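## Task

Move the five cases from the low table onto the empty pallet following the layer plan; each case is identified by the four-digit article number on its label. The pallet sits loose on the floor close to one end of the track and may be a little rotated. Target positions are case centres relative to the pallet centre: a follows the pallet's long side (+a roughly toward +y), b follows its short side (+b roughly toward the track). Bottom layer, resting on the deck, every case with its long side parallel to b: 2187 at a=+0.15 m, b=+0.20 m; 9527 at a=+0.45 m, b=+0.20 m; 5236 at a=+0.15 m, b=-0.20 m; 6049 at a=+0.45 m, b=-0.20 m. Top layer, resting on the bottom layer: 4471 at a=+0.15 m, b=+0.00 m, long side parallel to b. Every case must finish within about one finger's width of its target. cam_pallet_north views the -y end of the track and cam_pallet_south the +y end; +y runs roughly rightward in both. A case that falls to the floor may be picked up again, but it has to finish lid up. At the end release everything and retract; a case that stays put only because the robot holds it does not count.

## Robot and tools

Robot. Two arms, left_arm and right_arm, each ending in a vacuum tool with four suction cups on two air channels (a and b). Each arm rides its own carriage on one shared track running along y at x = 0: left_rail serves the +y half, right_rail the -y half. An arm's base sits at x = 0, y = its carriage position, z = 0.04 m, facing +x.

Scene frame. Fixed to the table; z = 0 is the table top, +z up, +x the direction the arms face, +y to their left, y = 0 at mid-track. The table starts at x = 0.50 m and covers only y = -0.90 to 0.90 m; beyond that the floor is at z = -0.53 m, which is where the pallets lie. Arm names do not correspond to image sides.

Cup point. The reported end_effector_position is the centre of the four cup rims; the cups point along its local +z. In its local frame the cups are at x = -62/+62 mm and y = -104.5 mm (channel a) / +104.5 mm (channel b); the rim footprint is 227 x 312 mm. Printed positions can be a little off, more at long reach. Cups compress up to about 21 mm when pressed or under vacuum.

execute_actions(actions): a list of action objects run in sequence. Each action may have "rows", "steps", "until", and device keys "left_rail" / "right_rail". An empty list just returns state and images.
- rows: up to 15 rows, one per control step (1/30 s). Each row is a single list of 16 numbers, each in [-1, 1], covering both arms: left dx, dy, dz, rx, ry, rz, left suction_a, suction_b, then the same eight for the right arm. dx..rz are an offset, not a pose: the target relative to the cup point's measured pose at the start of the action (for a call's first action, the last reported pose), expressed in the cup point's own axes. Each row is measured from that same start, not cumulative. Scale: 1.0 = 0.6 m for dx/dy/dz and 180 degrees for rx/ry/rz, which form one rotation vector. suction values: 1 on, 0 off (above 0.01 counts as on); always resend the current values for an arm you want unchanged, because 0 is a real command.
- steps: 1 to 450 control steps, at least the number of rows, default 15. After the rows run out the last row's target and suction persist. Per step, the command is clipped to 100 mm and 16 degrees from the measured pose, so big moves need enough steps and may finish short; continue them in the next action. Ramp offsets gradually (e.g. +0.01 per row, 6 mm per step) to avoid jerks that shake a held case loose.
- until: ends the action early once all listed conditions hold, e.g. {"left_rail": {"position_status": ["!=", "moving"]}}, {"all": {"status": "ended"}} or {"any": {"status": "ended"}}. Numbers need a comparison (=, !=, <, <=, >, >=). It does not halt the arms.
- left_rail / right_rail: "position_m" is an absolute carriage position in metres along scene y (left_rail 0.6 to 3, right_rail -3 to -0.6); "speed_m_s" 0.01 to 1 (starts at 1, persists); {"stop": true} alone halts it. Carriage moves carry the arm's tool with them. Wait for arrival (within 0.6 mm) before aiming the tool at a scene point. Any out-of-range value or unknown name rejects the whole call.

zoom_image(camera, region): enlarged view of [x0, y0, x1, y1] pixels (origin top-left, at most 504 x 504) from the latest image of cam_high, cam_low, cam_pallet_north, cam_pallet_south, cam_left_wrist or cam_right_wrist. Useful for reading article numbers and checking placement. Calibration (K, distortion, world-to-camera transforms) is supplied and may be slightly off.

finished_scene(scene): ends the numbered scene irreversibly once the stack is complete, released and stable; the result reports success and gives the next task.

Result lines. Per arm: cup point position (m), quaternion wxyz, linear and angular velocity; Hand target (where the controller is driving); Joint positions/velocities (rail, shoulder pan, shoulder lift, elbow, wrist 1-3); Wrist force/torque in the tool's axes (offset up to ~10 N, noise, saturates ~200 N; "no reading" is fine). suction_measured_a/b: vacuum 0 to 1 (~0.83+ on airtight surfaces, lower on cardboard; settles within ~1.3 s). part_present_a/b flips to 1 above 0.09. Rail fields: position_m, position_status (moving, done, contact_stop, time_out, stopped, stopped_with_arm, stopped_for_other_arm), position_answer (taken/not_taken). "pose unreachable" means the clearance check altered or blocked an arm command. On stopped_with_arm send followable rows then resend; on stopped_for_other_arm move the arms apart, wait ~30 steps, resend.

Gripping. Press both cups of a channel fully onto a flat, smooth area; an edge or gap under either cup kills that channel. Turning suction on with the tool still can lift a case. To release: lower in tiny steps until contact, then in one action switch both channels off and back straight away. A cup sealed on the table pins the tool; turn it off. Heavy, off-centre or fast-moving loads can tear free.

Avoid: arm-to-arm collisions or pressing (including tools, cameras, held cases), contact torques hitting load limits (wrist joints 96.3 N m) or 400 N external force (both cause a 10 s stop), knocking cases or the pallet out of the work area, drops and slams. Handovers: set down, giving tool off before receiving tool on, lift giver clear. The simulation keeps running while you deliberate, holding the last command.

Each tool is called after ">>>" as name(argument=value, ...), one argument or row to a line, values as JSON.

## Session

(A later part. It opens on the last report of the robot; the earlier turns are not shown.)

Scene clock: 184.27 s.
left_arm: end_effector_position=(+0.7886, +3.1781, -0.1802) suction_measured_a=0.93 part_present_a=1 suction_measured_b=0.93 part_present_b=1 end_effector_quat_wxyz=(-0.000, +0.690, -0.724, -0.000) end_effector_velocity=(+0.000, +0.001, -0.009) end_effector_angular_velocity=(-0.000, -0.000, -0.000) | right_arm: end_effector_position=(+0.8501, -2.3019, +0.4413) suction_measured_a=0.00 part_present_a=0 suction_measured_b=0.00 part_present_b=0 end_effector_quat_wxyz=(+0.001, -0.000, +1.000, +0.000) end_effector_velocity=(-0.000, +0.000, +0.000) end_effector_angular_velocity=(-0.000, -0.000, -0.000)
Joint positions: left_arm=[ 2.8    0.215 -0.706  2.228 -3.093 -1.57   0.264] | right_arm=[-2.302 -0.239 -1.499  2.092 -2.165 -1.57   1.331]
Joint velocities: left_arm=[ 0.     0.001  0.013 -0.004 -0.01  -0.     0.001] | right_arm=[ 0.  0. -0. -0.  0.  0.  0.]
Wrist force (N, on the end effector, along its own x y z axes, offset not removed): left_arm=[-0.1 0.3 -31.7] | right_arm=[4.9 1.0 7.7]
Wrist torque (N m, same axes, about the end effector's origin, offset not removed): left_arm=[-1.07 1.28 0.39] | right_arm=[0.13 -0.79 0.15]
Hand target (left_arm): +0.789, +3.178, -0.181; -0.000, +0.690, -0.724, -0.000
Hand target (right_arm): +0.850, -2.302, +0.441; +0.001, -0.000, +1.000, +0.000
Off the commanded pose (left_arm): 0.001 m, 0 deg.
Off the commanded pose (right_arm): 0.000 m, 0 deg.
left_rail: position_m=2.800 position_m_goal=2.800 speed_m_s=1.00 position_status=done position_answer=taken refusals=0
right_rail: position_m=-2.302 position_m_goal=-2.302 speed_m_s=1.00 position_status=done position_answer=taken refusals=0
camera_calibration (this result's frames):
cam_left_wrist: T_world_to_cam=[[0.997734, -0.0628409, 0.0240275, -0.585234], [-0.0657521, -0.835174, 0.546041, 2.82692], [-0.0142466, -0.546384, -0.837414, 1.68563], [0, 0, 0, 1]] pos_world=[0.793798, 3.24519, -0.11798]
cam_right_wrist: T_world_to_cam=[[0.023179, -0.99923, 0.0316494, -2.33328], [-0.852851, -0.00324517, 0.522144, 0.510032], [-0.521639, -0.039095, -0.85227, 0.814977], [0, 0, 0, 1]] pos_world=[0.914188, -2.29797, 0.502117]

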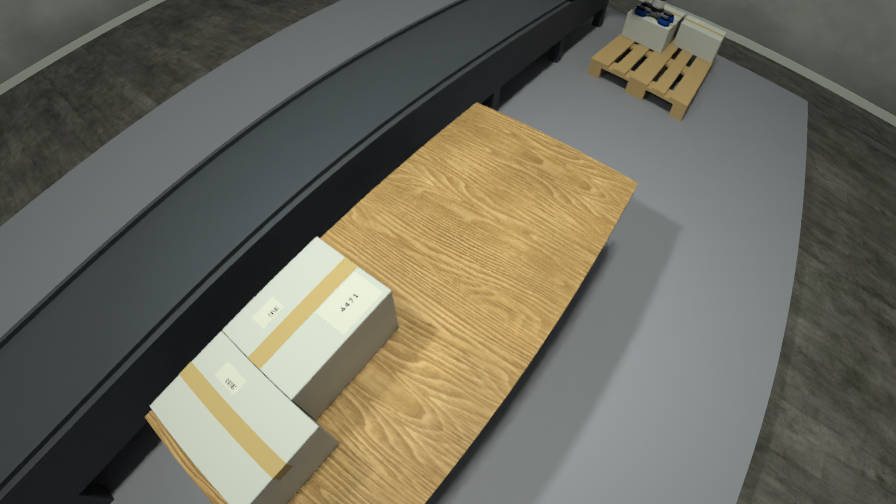

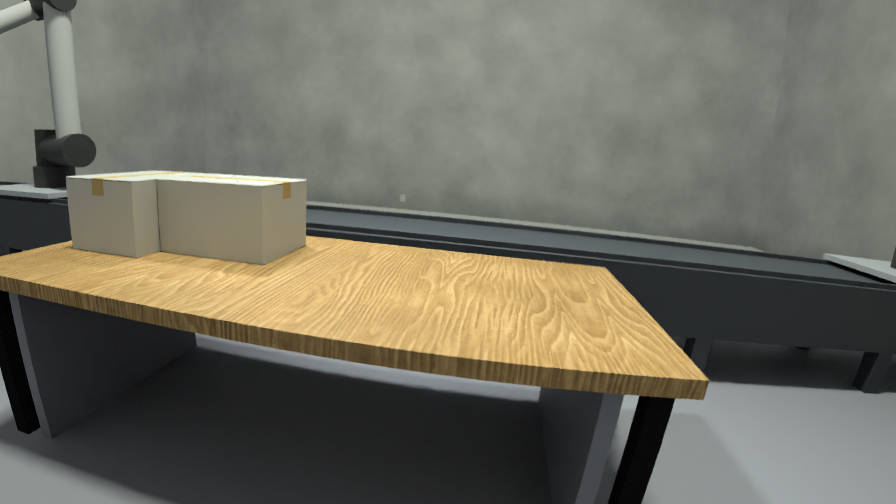

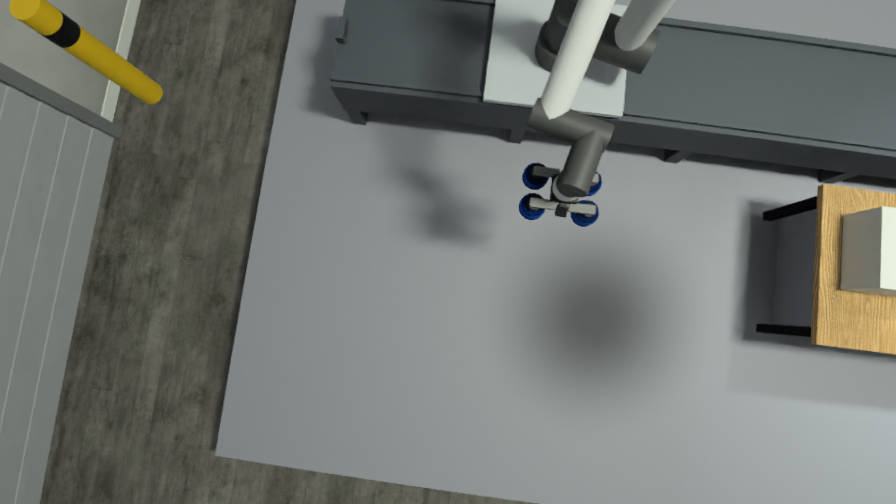

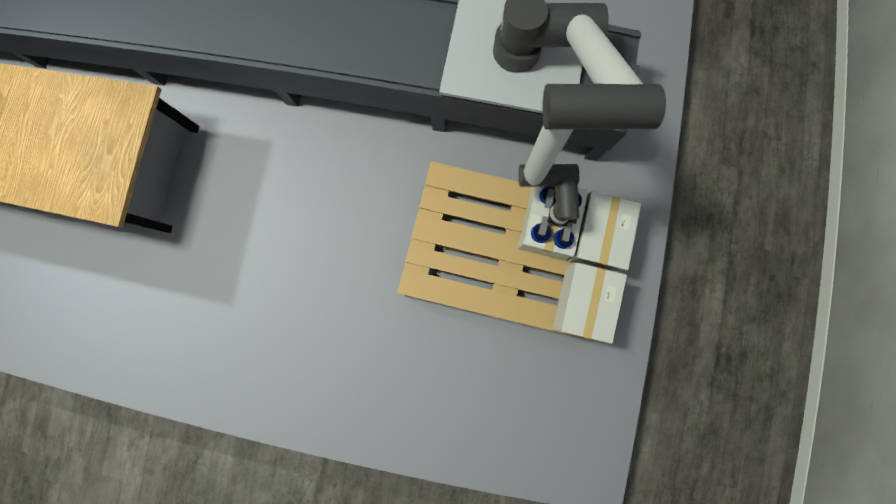

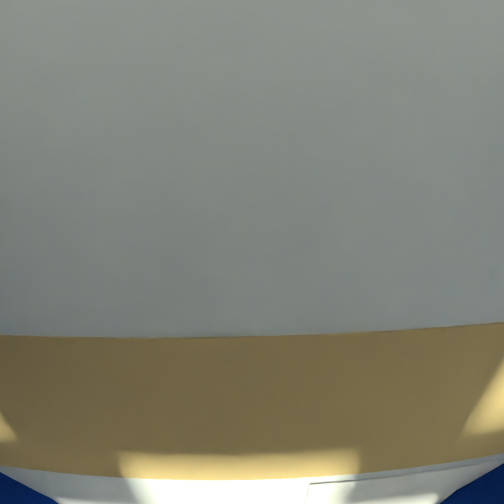

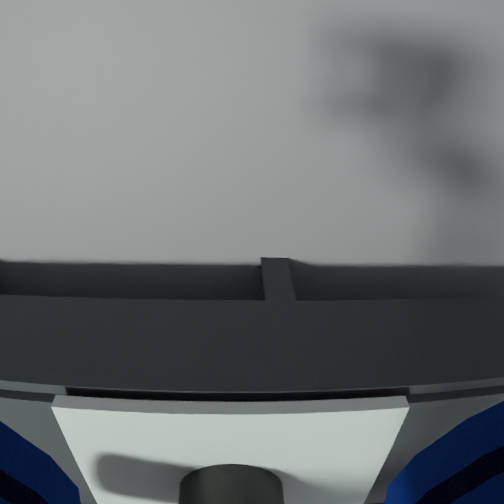

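>>> execute_actions(
  actions=[
    {"rows":[[0,-0.004,0,0,0,0,1,1,0,0,0,0,0,0,0,0],[0,-0.005,0.001,0,0,0,1,1,0,0,0,0,0,0,0,0],[0,-0.005,0.002,0,0,0,1,1,0,0,0,0,0,0,0,0],[0,-0.005,0.004,0,0,0,1,1,0,0,0,0,0,0,0,0]],"steps":9},
    {"rows":[[0,0,-0.005,0,0,0,0,0,0,0,0,0,0,0,0,0],[0,0,-0.01,0,0,0,0,0,0,0,0,0,0,0,0,0],[0,0,-0.016,0,0,0,0,0,0,0,0,0,0,0,0,0],[0,0,-0.022,0,0,0,0,0,0,0,0,0,0,0,0,0],[0,0,-0.028,0,0,0,0,0,0,0,0,0,0,0,0,0],[0,0,-0.034,0,0,0,0,0,0,0,0,0,0,0,0,0],[0,0,-0.04,0,0,0,0,0,0,0,0,0,0,0,0,0],[0,0,-0.05,0,0,0,0,0,0,0,0,0,0,0,0,0],[0,0,-0.06,0,0,0,0,0,0,0,0,0,0,0,0,0],[0,0,-0.08,0,0,0,0,0,0,0,0,0,0,0,0,0],[0,0,-0.1,0,0,0,0,0,0,0,0,0,0,0,0,0]],"steps":17},
    {"rows":[[0.97,-0.13,-0.76,0,0,-0.0155,0,0,0,0,0,0,0,0,0,0]],"left_rail":{"position_m":0.6},"steps":40},
    {"rows":[[0.97,0,0,0,0,0,0,0,0,0,0,0,0,0,0,0]],"steps":30},
    {"rows":[[0.85,0,0,0,0,0,0,0,0,0,0,0,0,0,0,0]],"steps":34},
  ],
)

Scene clock: 206.43 s.
left_arm: end_effector_position=(+0.7936, +3.1786, -0.1707) suction_measured_a=0.00 part_present_a=0 suction_measured_b=0.00 part_present_b=0 end_effector_quat_wxyz=(-0.008, +0.690, -0.724, +0.005) end_effector_velocity=(+0.000, -0.000, -0.000) end_effector_angular_velocity=(-0.000, +0.000, +0.000) | right_arm: end_effector_position=(+0.8501, -2.3019, +0.4413) suction_measured_a=0.00 part_present_a=0 suction_measured_b=0.00 part_present_b=0 end_effector_quat_wxyz=(+0.001, -0.000, +1.000, +0.000) end_effector_velocity=(+0.000, -0.000, -0.000) end_effector_angular_velocity=(+0.000, +0.000, -0.000)
Joint positions: left_arm=[ 2.8    0.214 -0.716  2.231 -3.105 -1.57   0.263] | right_arm=[-2.302 -0.239 -1.499  2.092 -2.165 -1.57   1.331]
Joint velocities: left_arm=[ 0. -0.  0. -0. -0. -0. -0.] | right_arm=[ 0. -0.  0. -0. -0.  0. -0.]
Wrist force (N, on the end effector, along its own x y z axes, offset not removed): left_arm=[25.0 71.8 -189.9] | right_arm=[5.2 -3.9 13.8]
Wrist torque (N m, same axes, about the end effector's origin, offset not removed): left_arm=[-0.80 0.18 0.54] | right_arm=[-0.62 -0.91 0.14]
Hand target (left_arm): +0.794, +3.179, -0.172; -0.008, +0.690, -0.724, +0.005
Hand target (right_arm): +0.850, -2.302, +0.441; +0.001, -0.000, +1.000, +0.000
Off the commanded pose (left_arm): 0.510 m, 0 deg.
Off the commanded pose (right_arm): 0.000 m, 0 deg.
FORCE FAULT: contact force on the left arm reached its limit, and that arm stopped for 10 seconds. The contact can be on any part of that arm, not only on its tool. That arm's remaining commands of this call were not run. That arm holds still and accepts commands again. Move the arm away from the contact; if what it grips holds it there, let go first. Pushing or pulling that hard again can fault the arm again.
left_rail: position_m=2.800 position_m_goal=2.800 speed_m_s=1.00 position_status=stopped_with_arm position_answer=taken refusals=0
right_rail: position_m=-2.302 position_m_goal=-2.302 speed_m_s=1.00 position_status=done position_answer=taken refusals=0
camera_calibration (this result's frames):
cam_left_wrist: T_world_to_cam=[[0.997125, -0.0628379, 0.0423338, -0.586778], [-0.0757543, -0.837366, 0.541369, 2.83659], [0.00143034, -0.54302, -0.839719, 1.67039], [0, 0, 0, 1]] pos_world=[0.797587, 3.24545, -0.108142]
cam_right_wrist: T_world_to_cam=[[0.0231792, -0.99923, 0.0316493, -2.33328], [-0.852851, -0.00324539, 0.522144, 0.510032], [-0.521639, -0.0390951, -0.85227, 0.814977], [0, 0, 0, 1]] pos_world=[0.914188, -2.29797, 0.502117]

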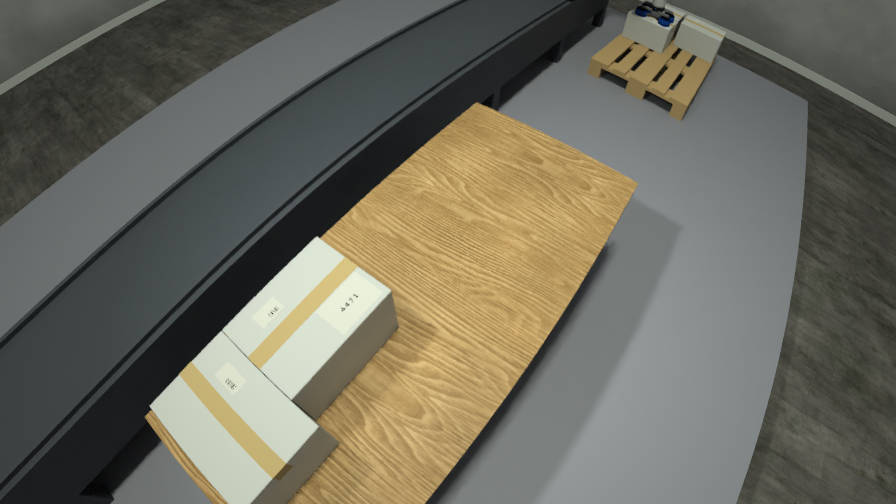

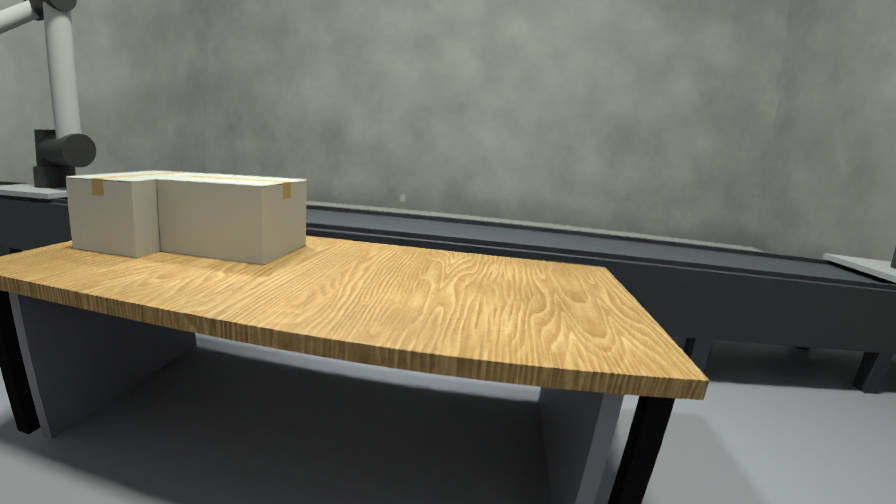

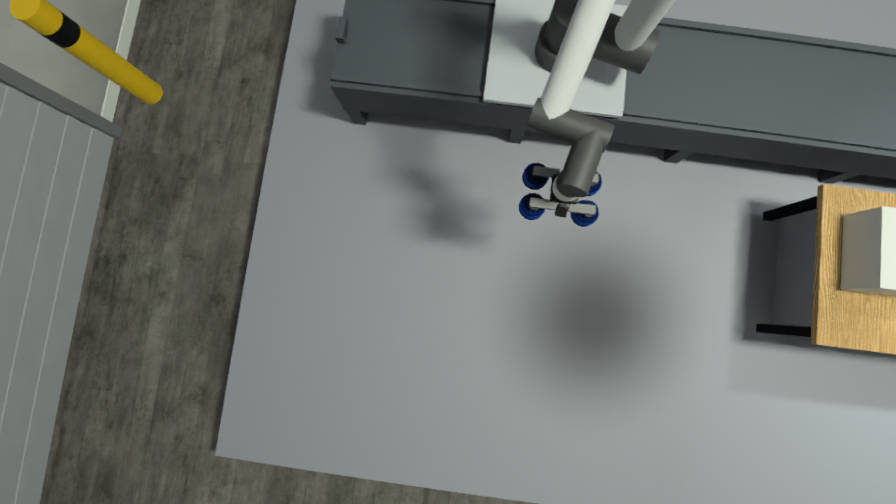

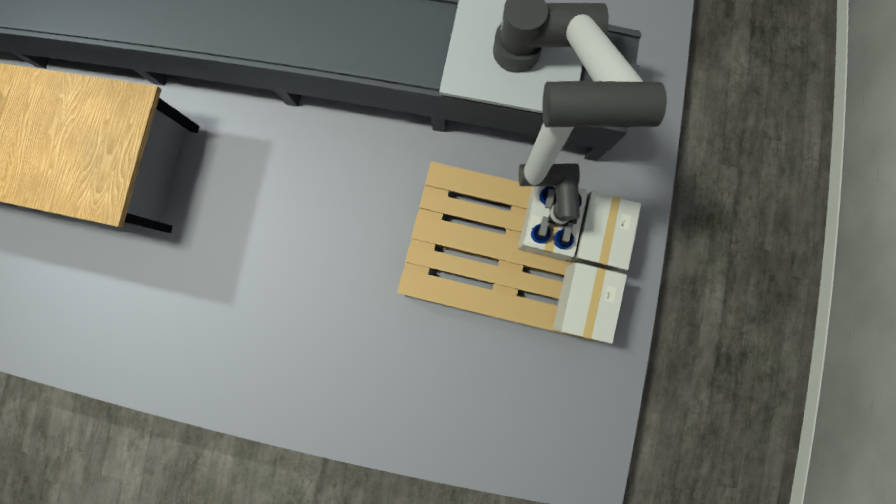

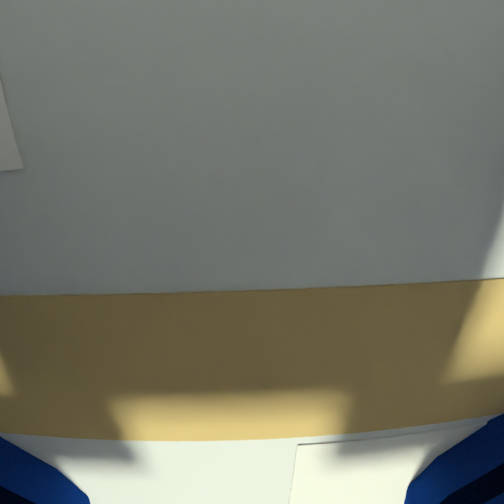

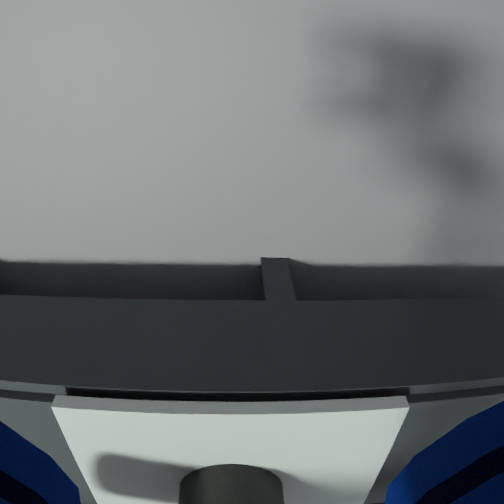

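>>> execute_actions(
  actions=[
    {"rows":[[0,0,-0.02,0,0,0,0,0,0,0,0,0,0,0,0,0],[0,0,-0.04,0,0,0,0,0,0,0,0,0,0,0,0,0],[0,0,-0.06,-0.003,0,0,0,0,0,0,0,0,0,0,0,0],[0,0,-0.08,-0.0059,0.0015,0,0,0,0,0,0,0,0,0,0,0]],"steps":12},
    {"rows":[[0.97,-0.126,-0.76,0,0,-0.0155,0,0,0,0,0,0,0,0,0,0]],"left_rail":{"position_m":0.6},"steps":40},
    {"rows":[[0.97,0,0,0,0,0,0,0,0,0,0,0,0,0,0,0]],"steps":30},
    {"rows":[[0.85,0,0,0,0,0,0,0,0,0,0,0,0,0,0,0]],"steps":34},
  ],
)

>>> zoom_image(
  camera="cam_pallet_south",
  region=[380,140,660,360],
)

Scene clock: 221.70 s.
left_arm: end_effector_position=(+0.8181, -0.6182, +0.3101) suction_measured_a=0.00 part_present_a=0 suction_measured_b=0.00 part_present_b=0 end_effector_quat_wxyz=(-0.000, +0.705, -0.709, +0.008) end_effector_velocity=(+0.017, -0.043, +0.001) end_effector_angular_velocity=(+0.015, +0.007, +0.002) | right_arm: end_effector_position=(+0.8501, -2.3019, +0.4413) suction_measured_a=0.00 part_present_a=0 suction_measured_b=0.00 part_present_b=0 end_effector_quat_wxyz=(+0.001, -0.000, +1.000, +0.000) end_effector_velocity=(-0.000, -0.000, +0.000) end_effector_angular_velocity=(-0.000, -0.000, +0.000)
Joint positions: left_arm=[ 0.6   -1.118 -0.772  1.168 -1.982 -1.565 -1.112] | right_arm=[-2.302 -0.239 -1.499  2.092 -2.165 -1.57   1.331]
Joint velocities: left_arm=[ 0.    -0.002  0.057 -0.115  0.074  0.    -0.004] | right_arm=[ 0.  0. -0. -0. -0. -0. -0.]
Wrist force (N, on the end effector, along its own x y z axes, offset not removed): left_arm=[1.2 2.3 0.6] | right_arm=[1.2 -10.3 7.3]
Wrist torque (N m, same axes, about the end effector's origin, offset not removed): left_arm=[0.21 0.50 0.54] | right_arm=[-1.50 -0.32 0.37]
Hand target (left_arm): +0.820, -0.622, +0.310; -0.001, +0.705, -0.709, +0.007
Hand target (right_arm): +0.850, -2.302, +0.441; +0.001, -0.000, +1.000, +0.000
Off the commanded pose (left_arm): 0.005 m, 0 deg.
Off the commanded pose (right_arm): 0.000 m, 0 deg.
left_rail: position_m=0.600 position_m_goal=0.600 speed_m_s=1.00 position_status=done position_answer=taken refusals=0
right_rail: position_m=-2.302 position_m_goal=-2.302 speed_m_s=1.00 position_status=done position_answer=taken refusals=0
camera_calibration (this result's frames):
cam_left_wrist: T_world_to_cam=[[0.999166, -0.0192429, 0.0360054, -0.842909], [-0.0360088, -0.830969, 0.555153, -0.633996], [0.0192366, -0.555986, -0.830969, -0.0128698], [0, 0, 0, 1]] pos_world=[0.819624, -0.550207, 0.37162]
cam_right_wrist: T_world_to_cam=[[0.0231793, -0.99923, 0.0316495, -2.33328], [-0.852851, -0.00324539, 0.522144, 0.510031], [-0.521639, -0.0390952, -0.85227, 0.814976], [0, 0, 0, 1]] pos_world=[0.914188, -2.29797, 0.502117]

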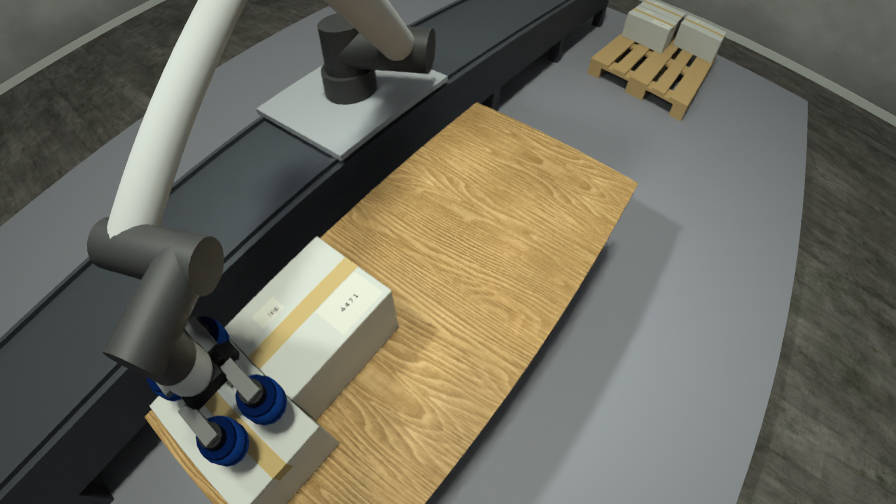

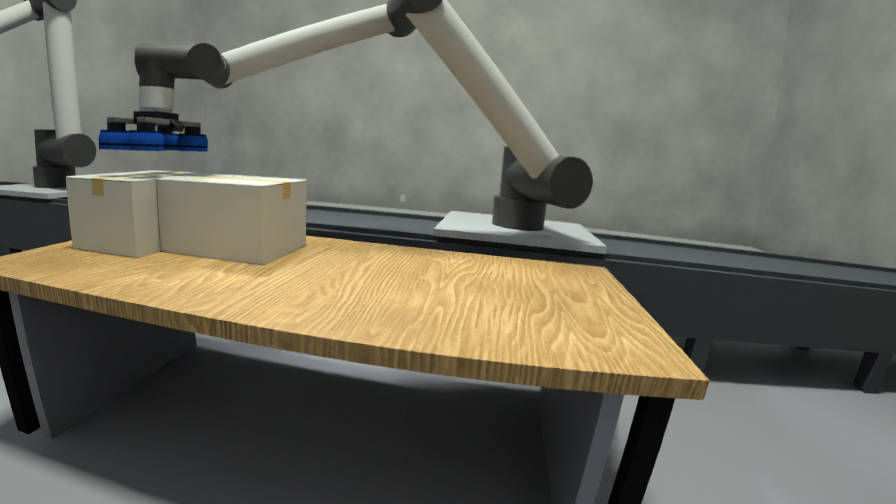

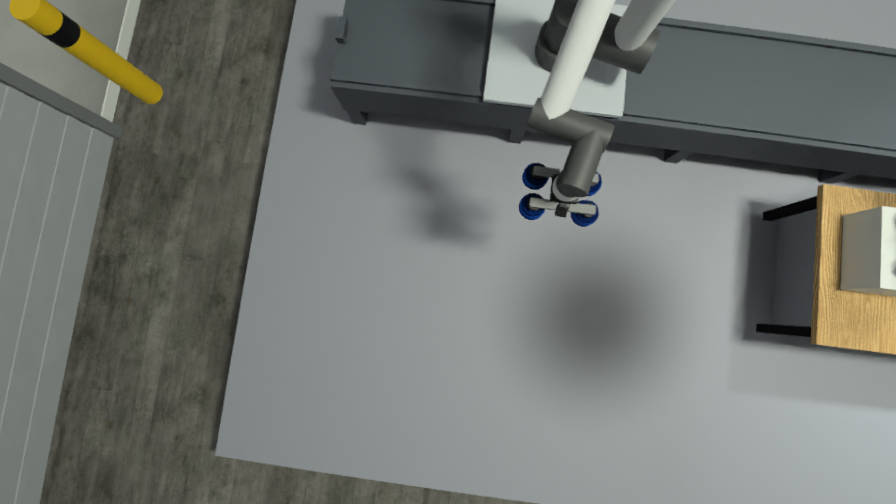

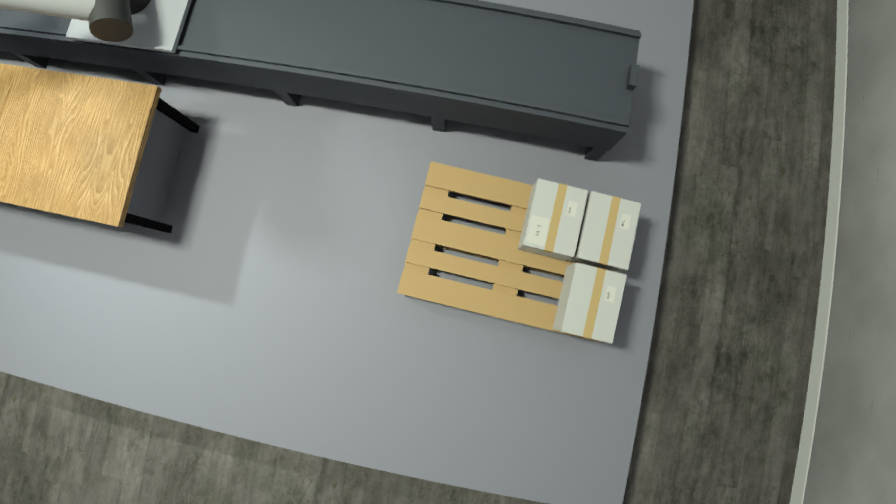

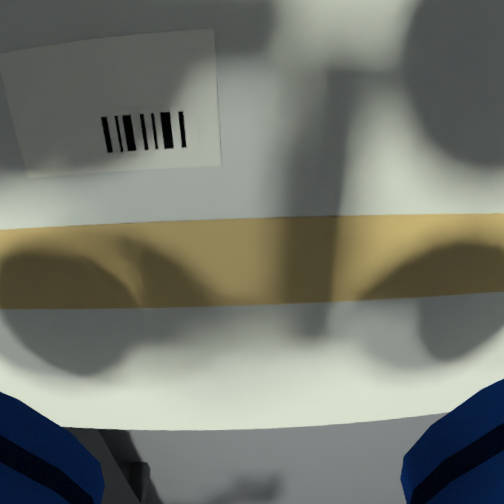

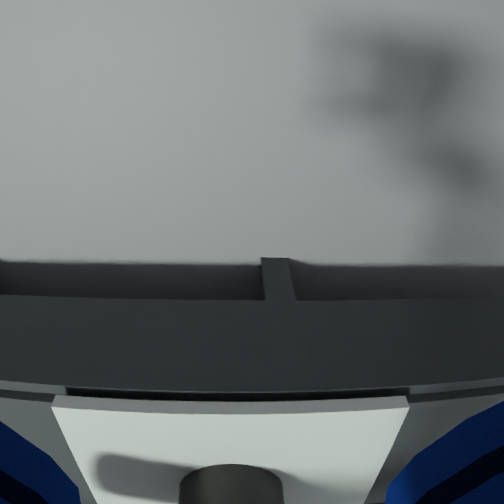

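Region (380, 140, 660, 360) of cam_pallet_south's 896x504 image, scaled by 1.800, with more detail than that image has; it fills the top 396 rows of this view, and the rest is white.

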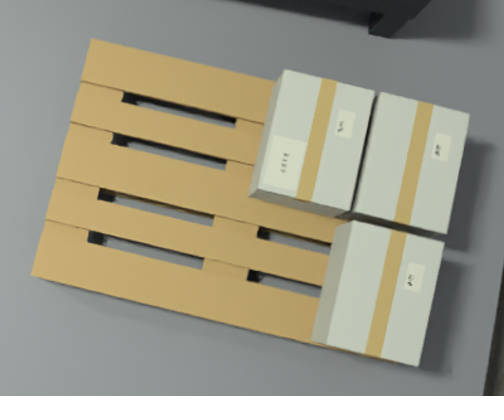

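>>> execute_actions(
  actions=[
    {"rows":[[0.02,-0.01,0.01,-0.001,-0.001,-0.0005,1,1,0,0,0,0,0,0,0,0],[0.035,-0.02,0.024,-0.002,-0.002,-0.001,1,1,0,0,0,0,0,0,0,0],[0.05,-0.03,0.04,-0.003,-0.003,-0.0015,1,1,0,0,0,0,0,0,0,0],[0.06,-0.035,0.056,-0.0036,-0.0036,-0.0018,1,1,0,0,0,0,0,0,0,0],[0.066,-0.037,0.072,-0.0036,-0.0036,-0.0018,1,1,0,0,0,0,0,0,0,0],[0.066,-0.037,0.087,-0.0036,-0.0036,-0.0018,1,1,0,0,0,0,0,0,0,0],[0.066,-0.037,0.1,-0.0036,-0.0036,-0.0018,1,1,0,0,0,0,0,0,0,0],[0.066,-0.037,0.111,-0.0036,-0.0036,-0.0018,1,1,0,0,0,0,0,0,0,0],[0.066,-0.037,0.12,-0.0036,-0.0036,-0.0018,1,1,0,0,0,0,0,0,0,0],[0.066,-0.037,0.126,-0.0036,-0.0036,-0.0018,1,1,0,0,0,0,0,0,0,0],[0.066,-0.037,0.131,-0.0036,-0.0036,-0.0018,1,1,0,0,0,0,0,0,0,0],[0.066,-0.037,0.135,-0.0036,-0.0036,-0.0018,1,1,0,0,0,0,0,0,0,0],[0.066,-0.037,0.139,-0.0036,-0.0036,-0.0018,1,1,0,0,0,0,0,0,0,0],[0.066,-0.037,0.143,-0.0036,-0.0036,-0.0018,1,1,0,0,0,0,0,0,0,0],[0.066,-0.037,0.146,-0.0036,-0.0036,-0.0018,1,1,0,0,0,0,0,0,0,0]],"steps":24},
  ],
)

Scene clock: 234.30 s.
left_arm: end_effector_position=(+0.8410, -0.6588, +0.2241) suction_measured_a=0.86 part_present_a=1 suction_measured_b=0.86 part_present_b=1 end_effector_quat_wxyz=(-0.000, +0.707, -0.707, +0.000) end_effector_velocity=(+0.001, -0.001, -0.002) end_effector_angular_velocity=(-0.003, -0.001, +0.000) | right_arm: end_effector_position=(+0.8501, -2.3019, +0.4413) suction_measured_a=0.00 part_present_a=0 suction_measured_b=0.00 part_present_b=0 end_effector_quat_wxyz=(+0.001, -0.000, +1.000, +0.000) end_effector_velocity=(-0.000, -0.000, +0.000) end_effector_angular_velocity=(-0.000, -0.000, -0.000)
Joint positions: left_arm=[ 0.6   -1.115 -0.669  1.091 -1.993 -1.57  -1.115] | right_arm=[-2.302 -0.239 -1.499  2.092 -2.165 -1.57   1.331]
Joint velocities: left_arm=[ 0.     0.     0.002  0.    -0.005 -0.    -0.   ] | right_arm=[ 0. -0. -0.  0. -0. -0.  0.]
Wrist force (N, on the end effector, along its own x y z axes, offset not removed): left_arm=[4.2 -4.1 -38.3] | right_arm=[7.9 -1.4 14.4]
Wrist torque (N m, same axes, about the end effector's origin, offset not removed): left_arm=[-1.25 0.25 0.35] | right_arm=[-0.29 -1.33 0.10]
Hand target (left_arm): +0.841, -0.659, +0.223; -0.001, +0.707, -0.707, -0.000
Hand target (right_arm): +0.850, -2.302, +0.441; +0.001, -0.000, +1.000, +0.000
Off the commanded pose (left_arm): 0.001 m, 0 deg.
Off the commanded pose (right_arm): 0.000 m, 0 deg.
left_rail: position_m=0.600 position_m_goal=0.600 speed_m_s=1.00 position_status=done position_answer=taken refusals=0
right_rail: position_m=-2.302 position_m_goal=-2.302 speed_m_s=1.00 position_status=done position_answer=taken refusals=0
camera_calibration (this result's frames):
cam_left_wrist: T_world_to_cam=[[0.999599, -0.0138193, 0.0247233, -0.857754], [-0.0250901, -0.837048, 0.546554, -0.630461], [0.0131416, -0.546955, -0.837059, -0.094952], [0, 0, 0, 1]] pos_world=[0.84284, -0.591514, 0.286307]
cam_right_wrist: T_world_to_cam=[[0.0231791, -0.99923, 0.0316494, -2.33328], [-0.852851, -0.00324533, 0.522144, 0.510032], [-0.521639, -0.0390951, -0.85227, 0.814977], [0, 0, 0, 1]] pos_world=[0.914188, -2.29797, 0.502117]

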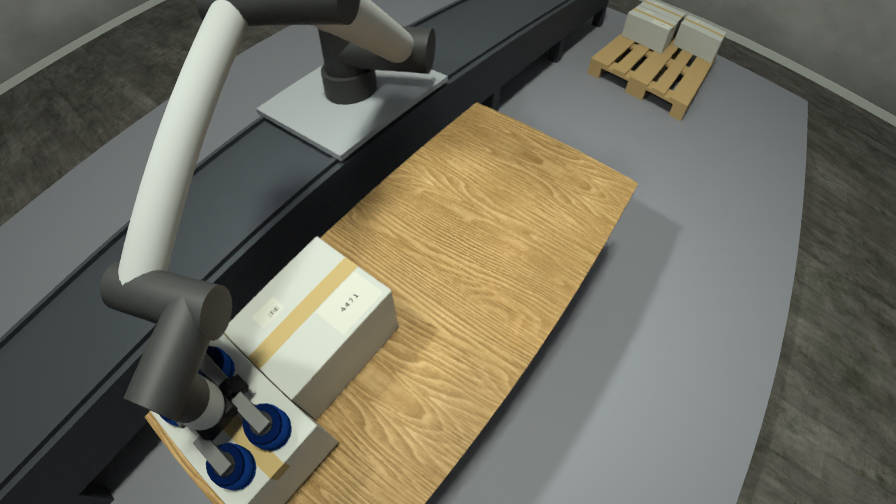

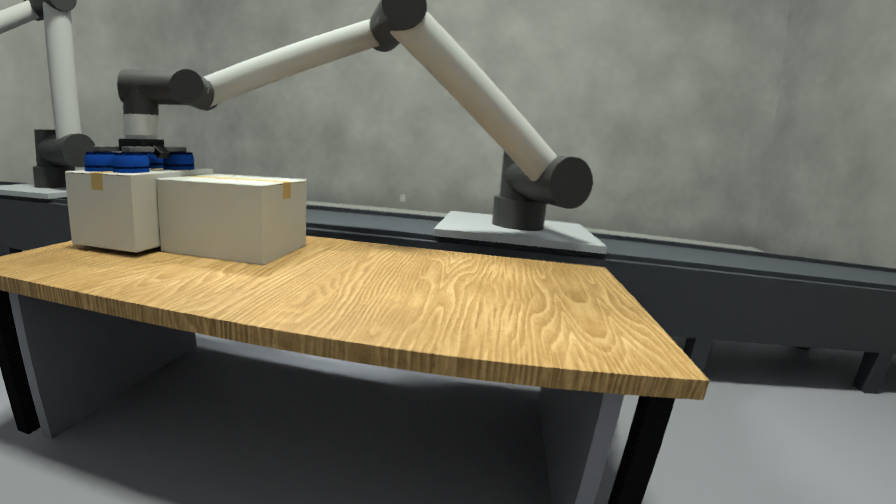

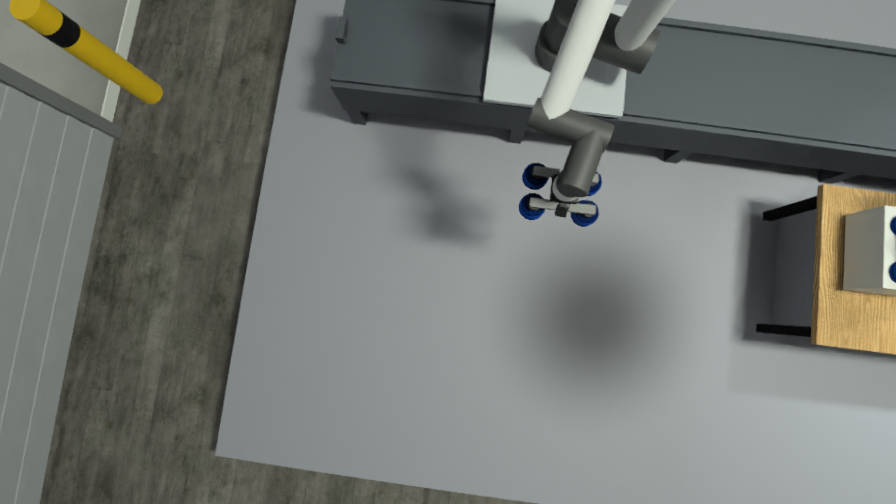

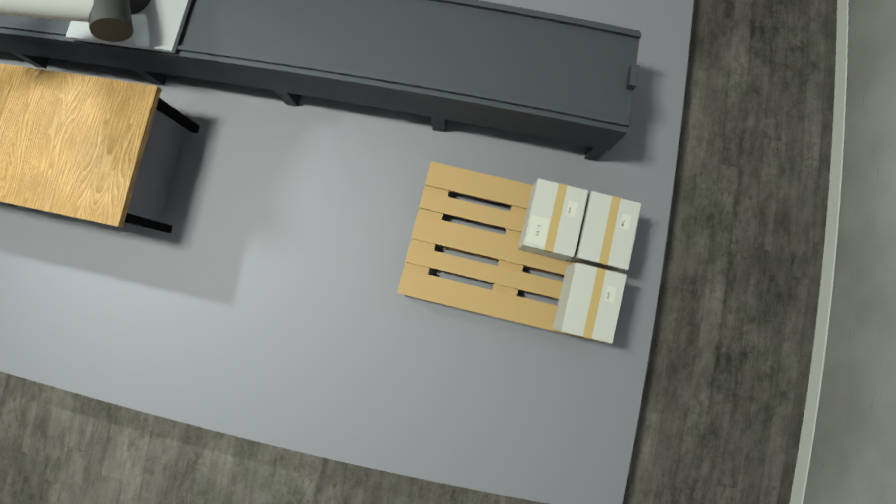

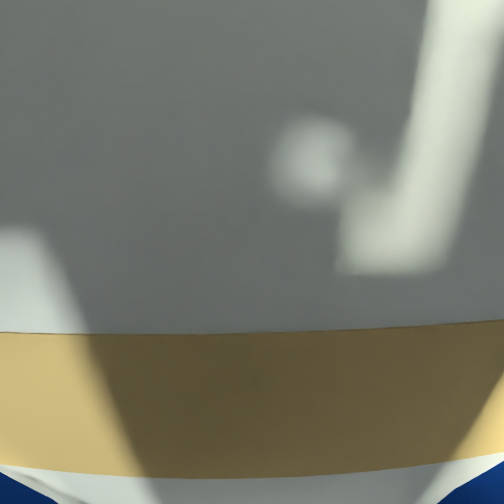

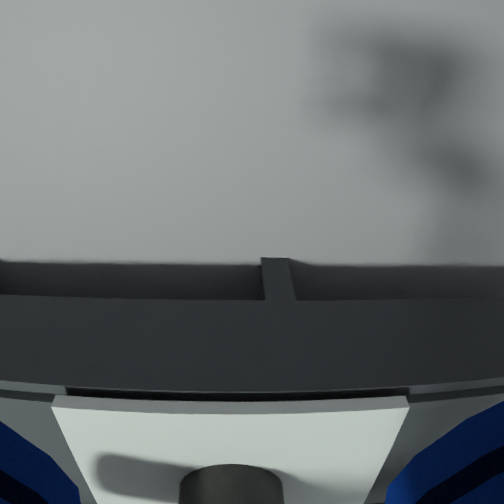

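>>> execute_actions(
  actions=[
    {"rows":[[0.003,0,-0.008,0,0,0,1,1,0,0,0,0,0,0,0,0],[0.007,0,-0.02,0,0,0,1,1,0,0,0,0,0,0,0,0],[0.011,0,-0.04,0,0,0,1,1,0,0,0,0,0,0,0,0],[0.015,0,-0.065,0,0,0,1,1,0,0,0,0,0,0,0,0],[0.018,0,-0.095,0,0,0,1,1,0,0,0,0,0,0,0,0],[0.02,0,-0.13,0,0,0,1,1,0,0,0,0,0,0,0,0],[0.02,0,-0.165,0,0,0,1,1,0,0,0,0,0,0,0,0],[0.02,0,-0.2,0,0,0,1,1,0,0,0,0,0,0,0,0],[0.02,0,-0.235,0,0,0,1,1,0,0,0,0,0,0,0,0],[0.02,0,-0.27,0,0,0,1,1,0,0,0,0,0,0,0,0],[0.02,0,-0.305,0,0,0,1,1,0,0,0,0,0,0,0,0],[0.02,0,-0.34,0,0,0,1,1,0,0,0,0,0,0,0,0],[0.02,0,-0.375,0,0,0,1,1,0,0,0,0,0,0,0,0],[0.02,0,-0.41,0,0,0,1,1,0,0,0,0,0,0,0,0],[0.02,0,-0.45,0,0,0,1,1,0,0,0,0,0,0,0,0]],"steps":24},
    {"rows":[[-0.02,-0.006,-0.01,0,0,0,1,1,0,0,0,0,0,0,0,0],[-0.05,-0.015,-0.01,0,0,0,1,1,0,0,0,0,0,0,0,0],[-0.09,-0.027,-0.01,0,0,0,1,1,0,0,0,0,0,0,0,0],[-0.14,-0.042,-0.01,0,0,0,1,1,0,0,0,0,0,0,0,0],[-1,-0.3,-0.01,0,0,0,1,1,0,0,0,0,0,0,0,0]],"left_rail":{"position_m":3.0},"steps":42},
    {"rows":[[-0.95,-0.32,0.62,0,0,0.0155,1,1,0,0,0,0,0,0,0,0]],"steps":46},
  ],
)

Scene clock: 251.63 s.
left_arm: end_effector_position=(+1.2137, +2.8959, +0.1268) suction_measured_a=0.93 part_present_a=1 suction_measured_b=0.93 part_present_b=1 end_effector_quat_wxyz=(-0.001, +0.690, -0.724, +0.001) end_effector_velocity=(+0.009, +0.036, -0.006) end_effector_angular_velocity=(-0.001, -0.001, -0.002) | right_arm: end_effector_position=(+0.8501, -2.3019, +0.4413) suction_measured_a=0.00 part_present_a=0 suction_measured_b=0.00 part_present_b=0 end_effector_quat_wxyz=(+0.001, -0.000, +1.000, +0.000) end_effector_velocity=(-0.000, +0.000, +0.000) end_effector_angular_velocity=(-0.000, -0.000, +0.000)
Joint positions: left_arm=[ 3.    -0.251 -0.89   1.707 -2.391 -1.57  -0.203] | right_arm=[-2.302 -0.239 -1.499  2.092 -2.165 -1.57   1.331]
Joint velocities: left_arm=[ 0.029  0.008  0.011 -0.012 -0.    -0.001  0.01 ] | right_arm=[ 0.  0. -0.  0. -0. -0. -0.]
Wrist force (N, on the end effector, along its own x y z axes, offset not removed): left_arm=[-24.1 0.2 -30.4] | right_arm=[4.8 3.8 6.5]
Wrist torque (N m, same axes, about the end effector's origin, offset not removed): left_arm=[-1.32 -0.55 0.12] | right_arm=[0.34 -1.04 0.13]
Hand target (left_arm): +1.214, +2.897, +0.126; -0.001, +0.690, -0.724, +0.001
Hand target (right_arm): +0.850, -2.302, +0.441; +0.001, -0.000, +1.000, +0.000
Off the commanded pose (left_arm): 0.001 m, 0 deg.
Off the commanded pose (right_arm): 0.000 m, 0 deg.
left_rail: position_m=3.000 position_m_goal=3.000 speed_m_s=1.00 position_status=moving position_answer=taken refusals=0
right_rail: position_m=-2.302 position_m_goal=-2.302 speed_m_s=1.00 position_status=done position_answer=taken refusals=0
camera_calibration (this result's frames):
cam_left_wrist: T_world_to_cam=[[0.997701, -0.0620552, 0.0272384, -1.03704], [-0.0668439, -0.834863, 0.546384, 2.45193], [-0.0111656, -0.546948, -0.837092, 1.79248], [0, 0, 0, 1]] pos_world=[1.21856, 2.96307, 0.189025]
cam_right_wrist: T_world_to_cam=[[0.0231792, -0.99923, 0.0316493, -2.33328], [-0.852851, -0.00324542, 0.522144, 0.510032], [-0.521639, -0.039095, -0.85227, 0.814977], [0, 0, 0, 1]] pos_world=[0.914188, -2.29797, 0.502117]

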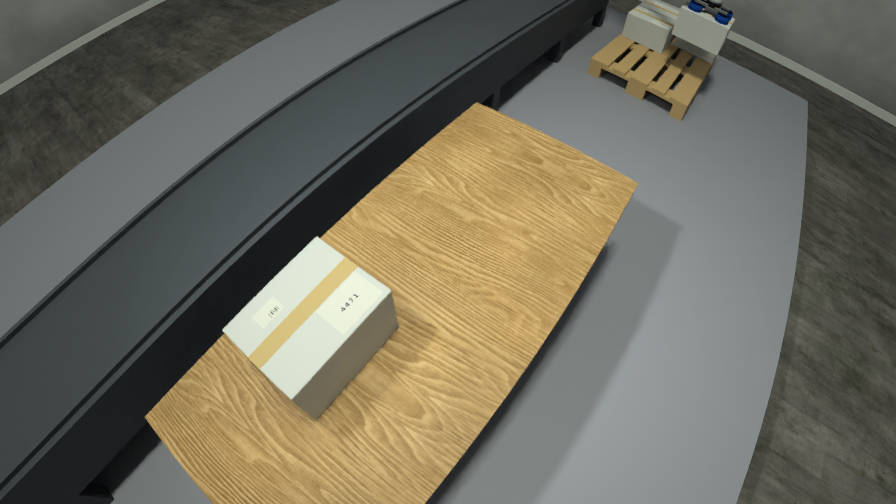

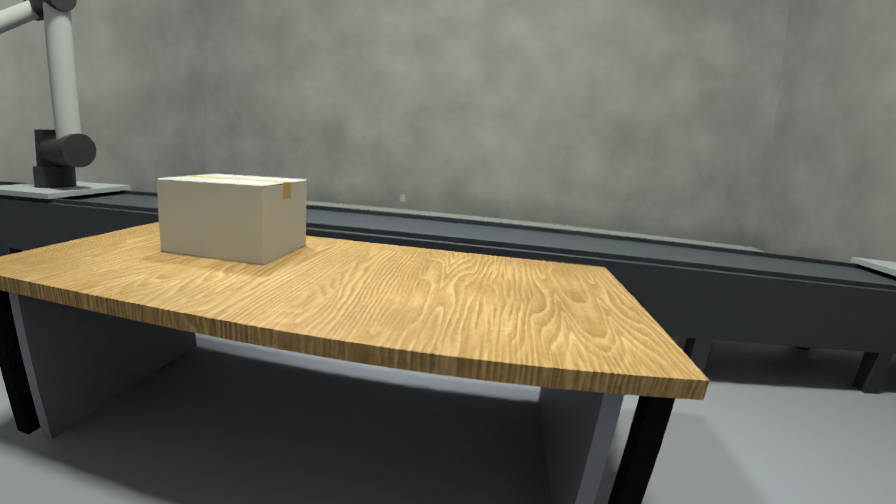

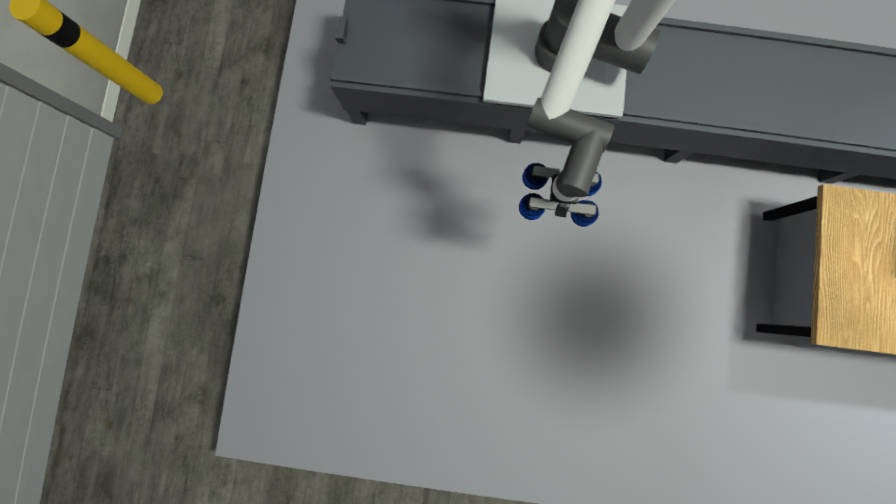

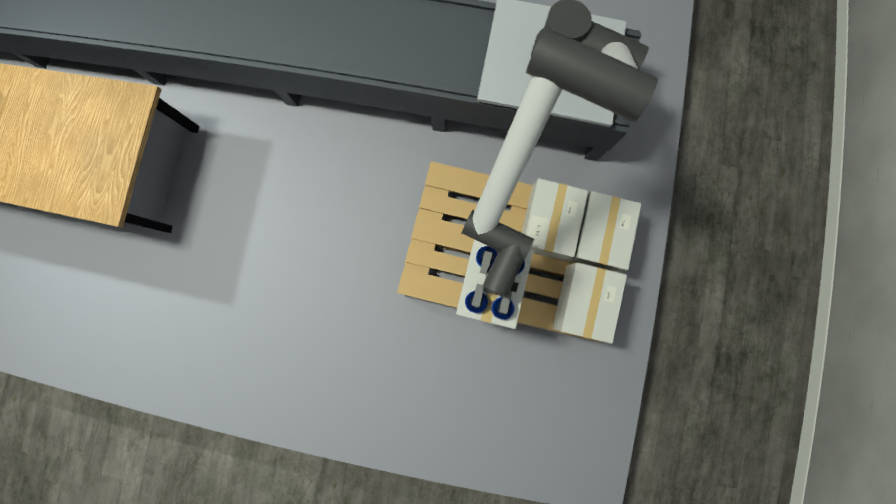

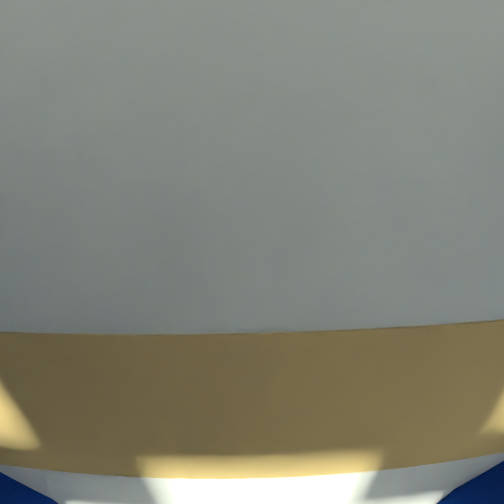

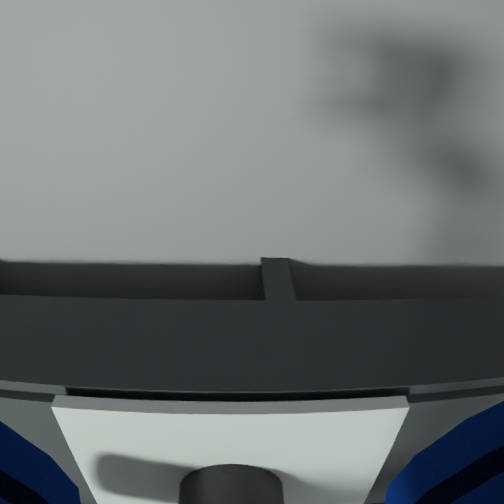

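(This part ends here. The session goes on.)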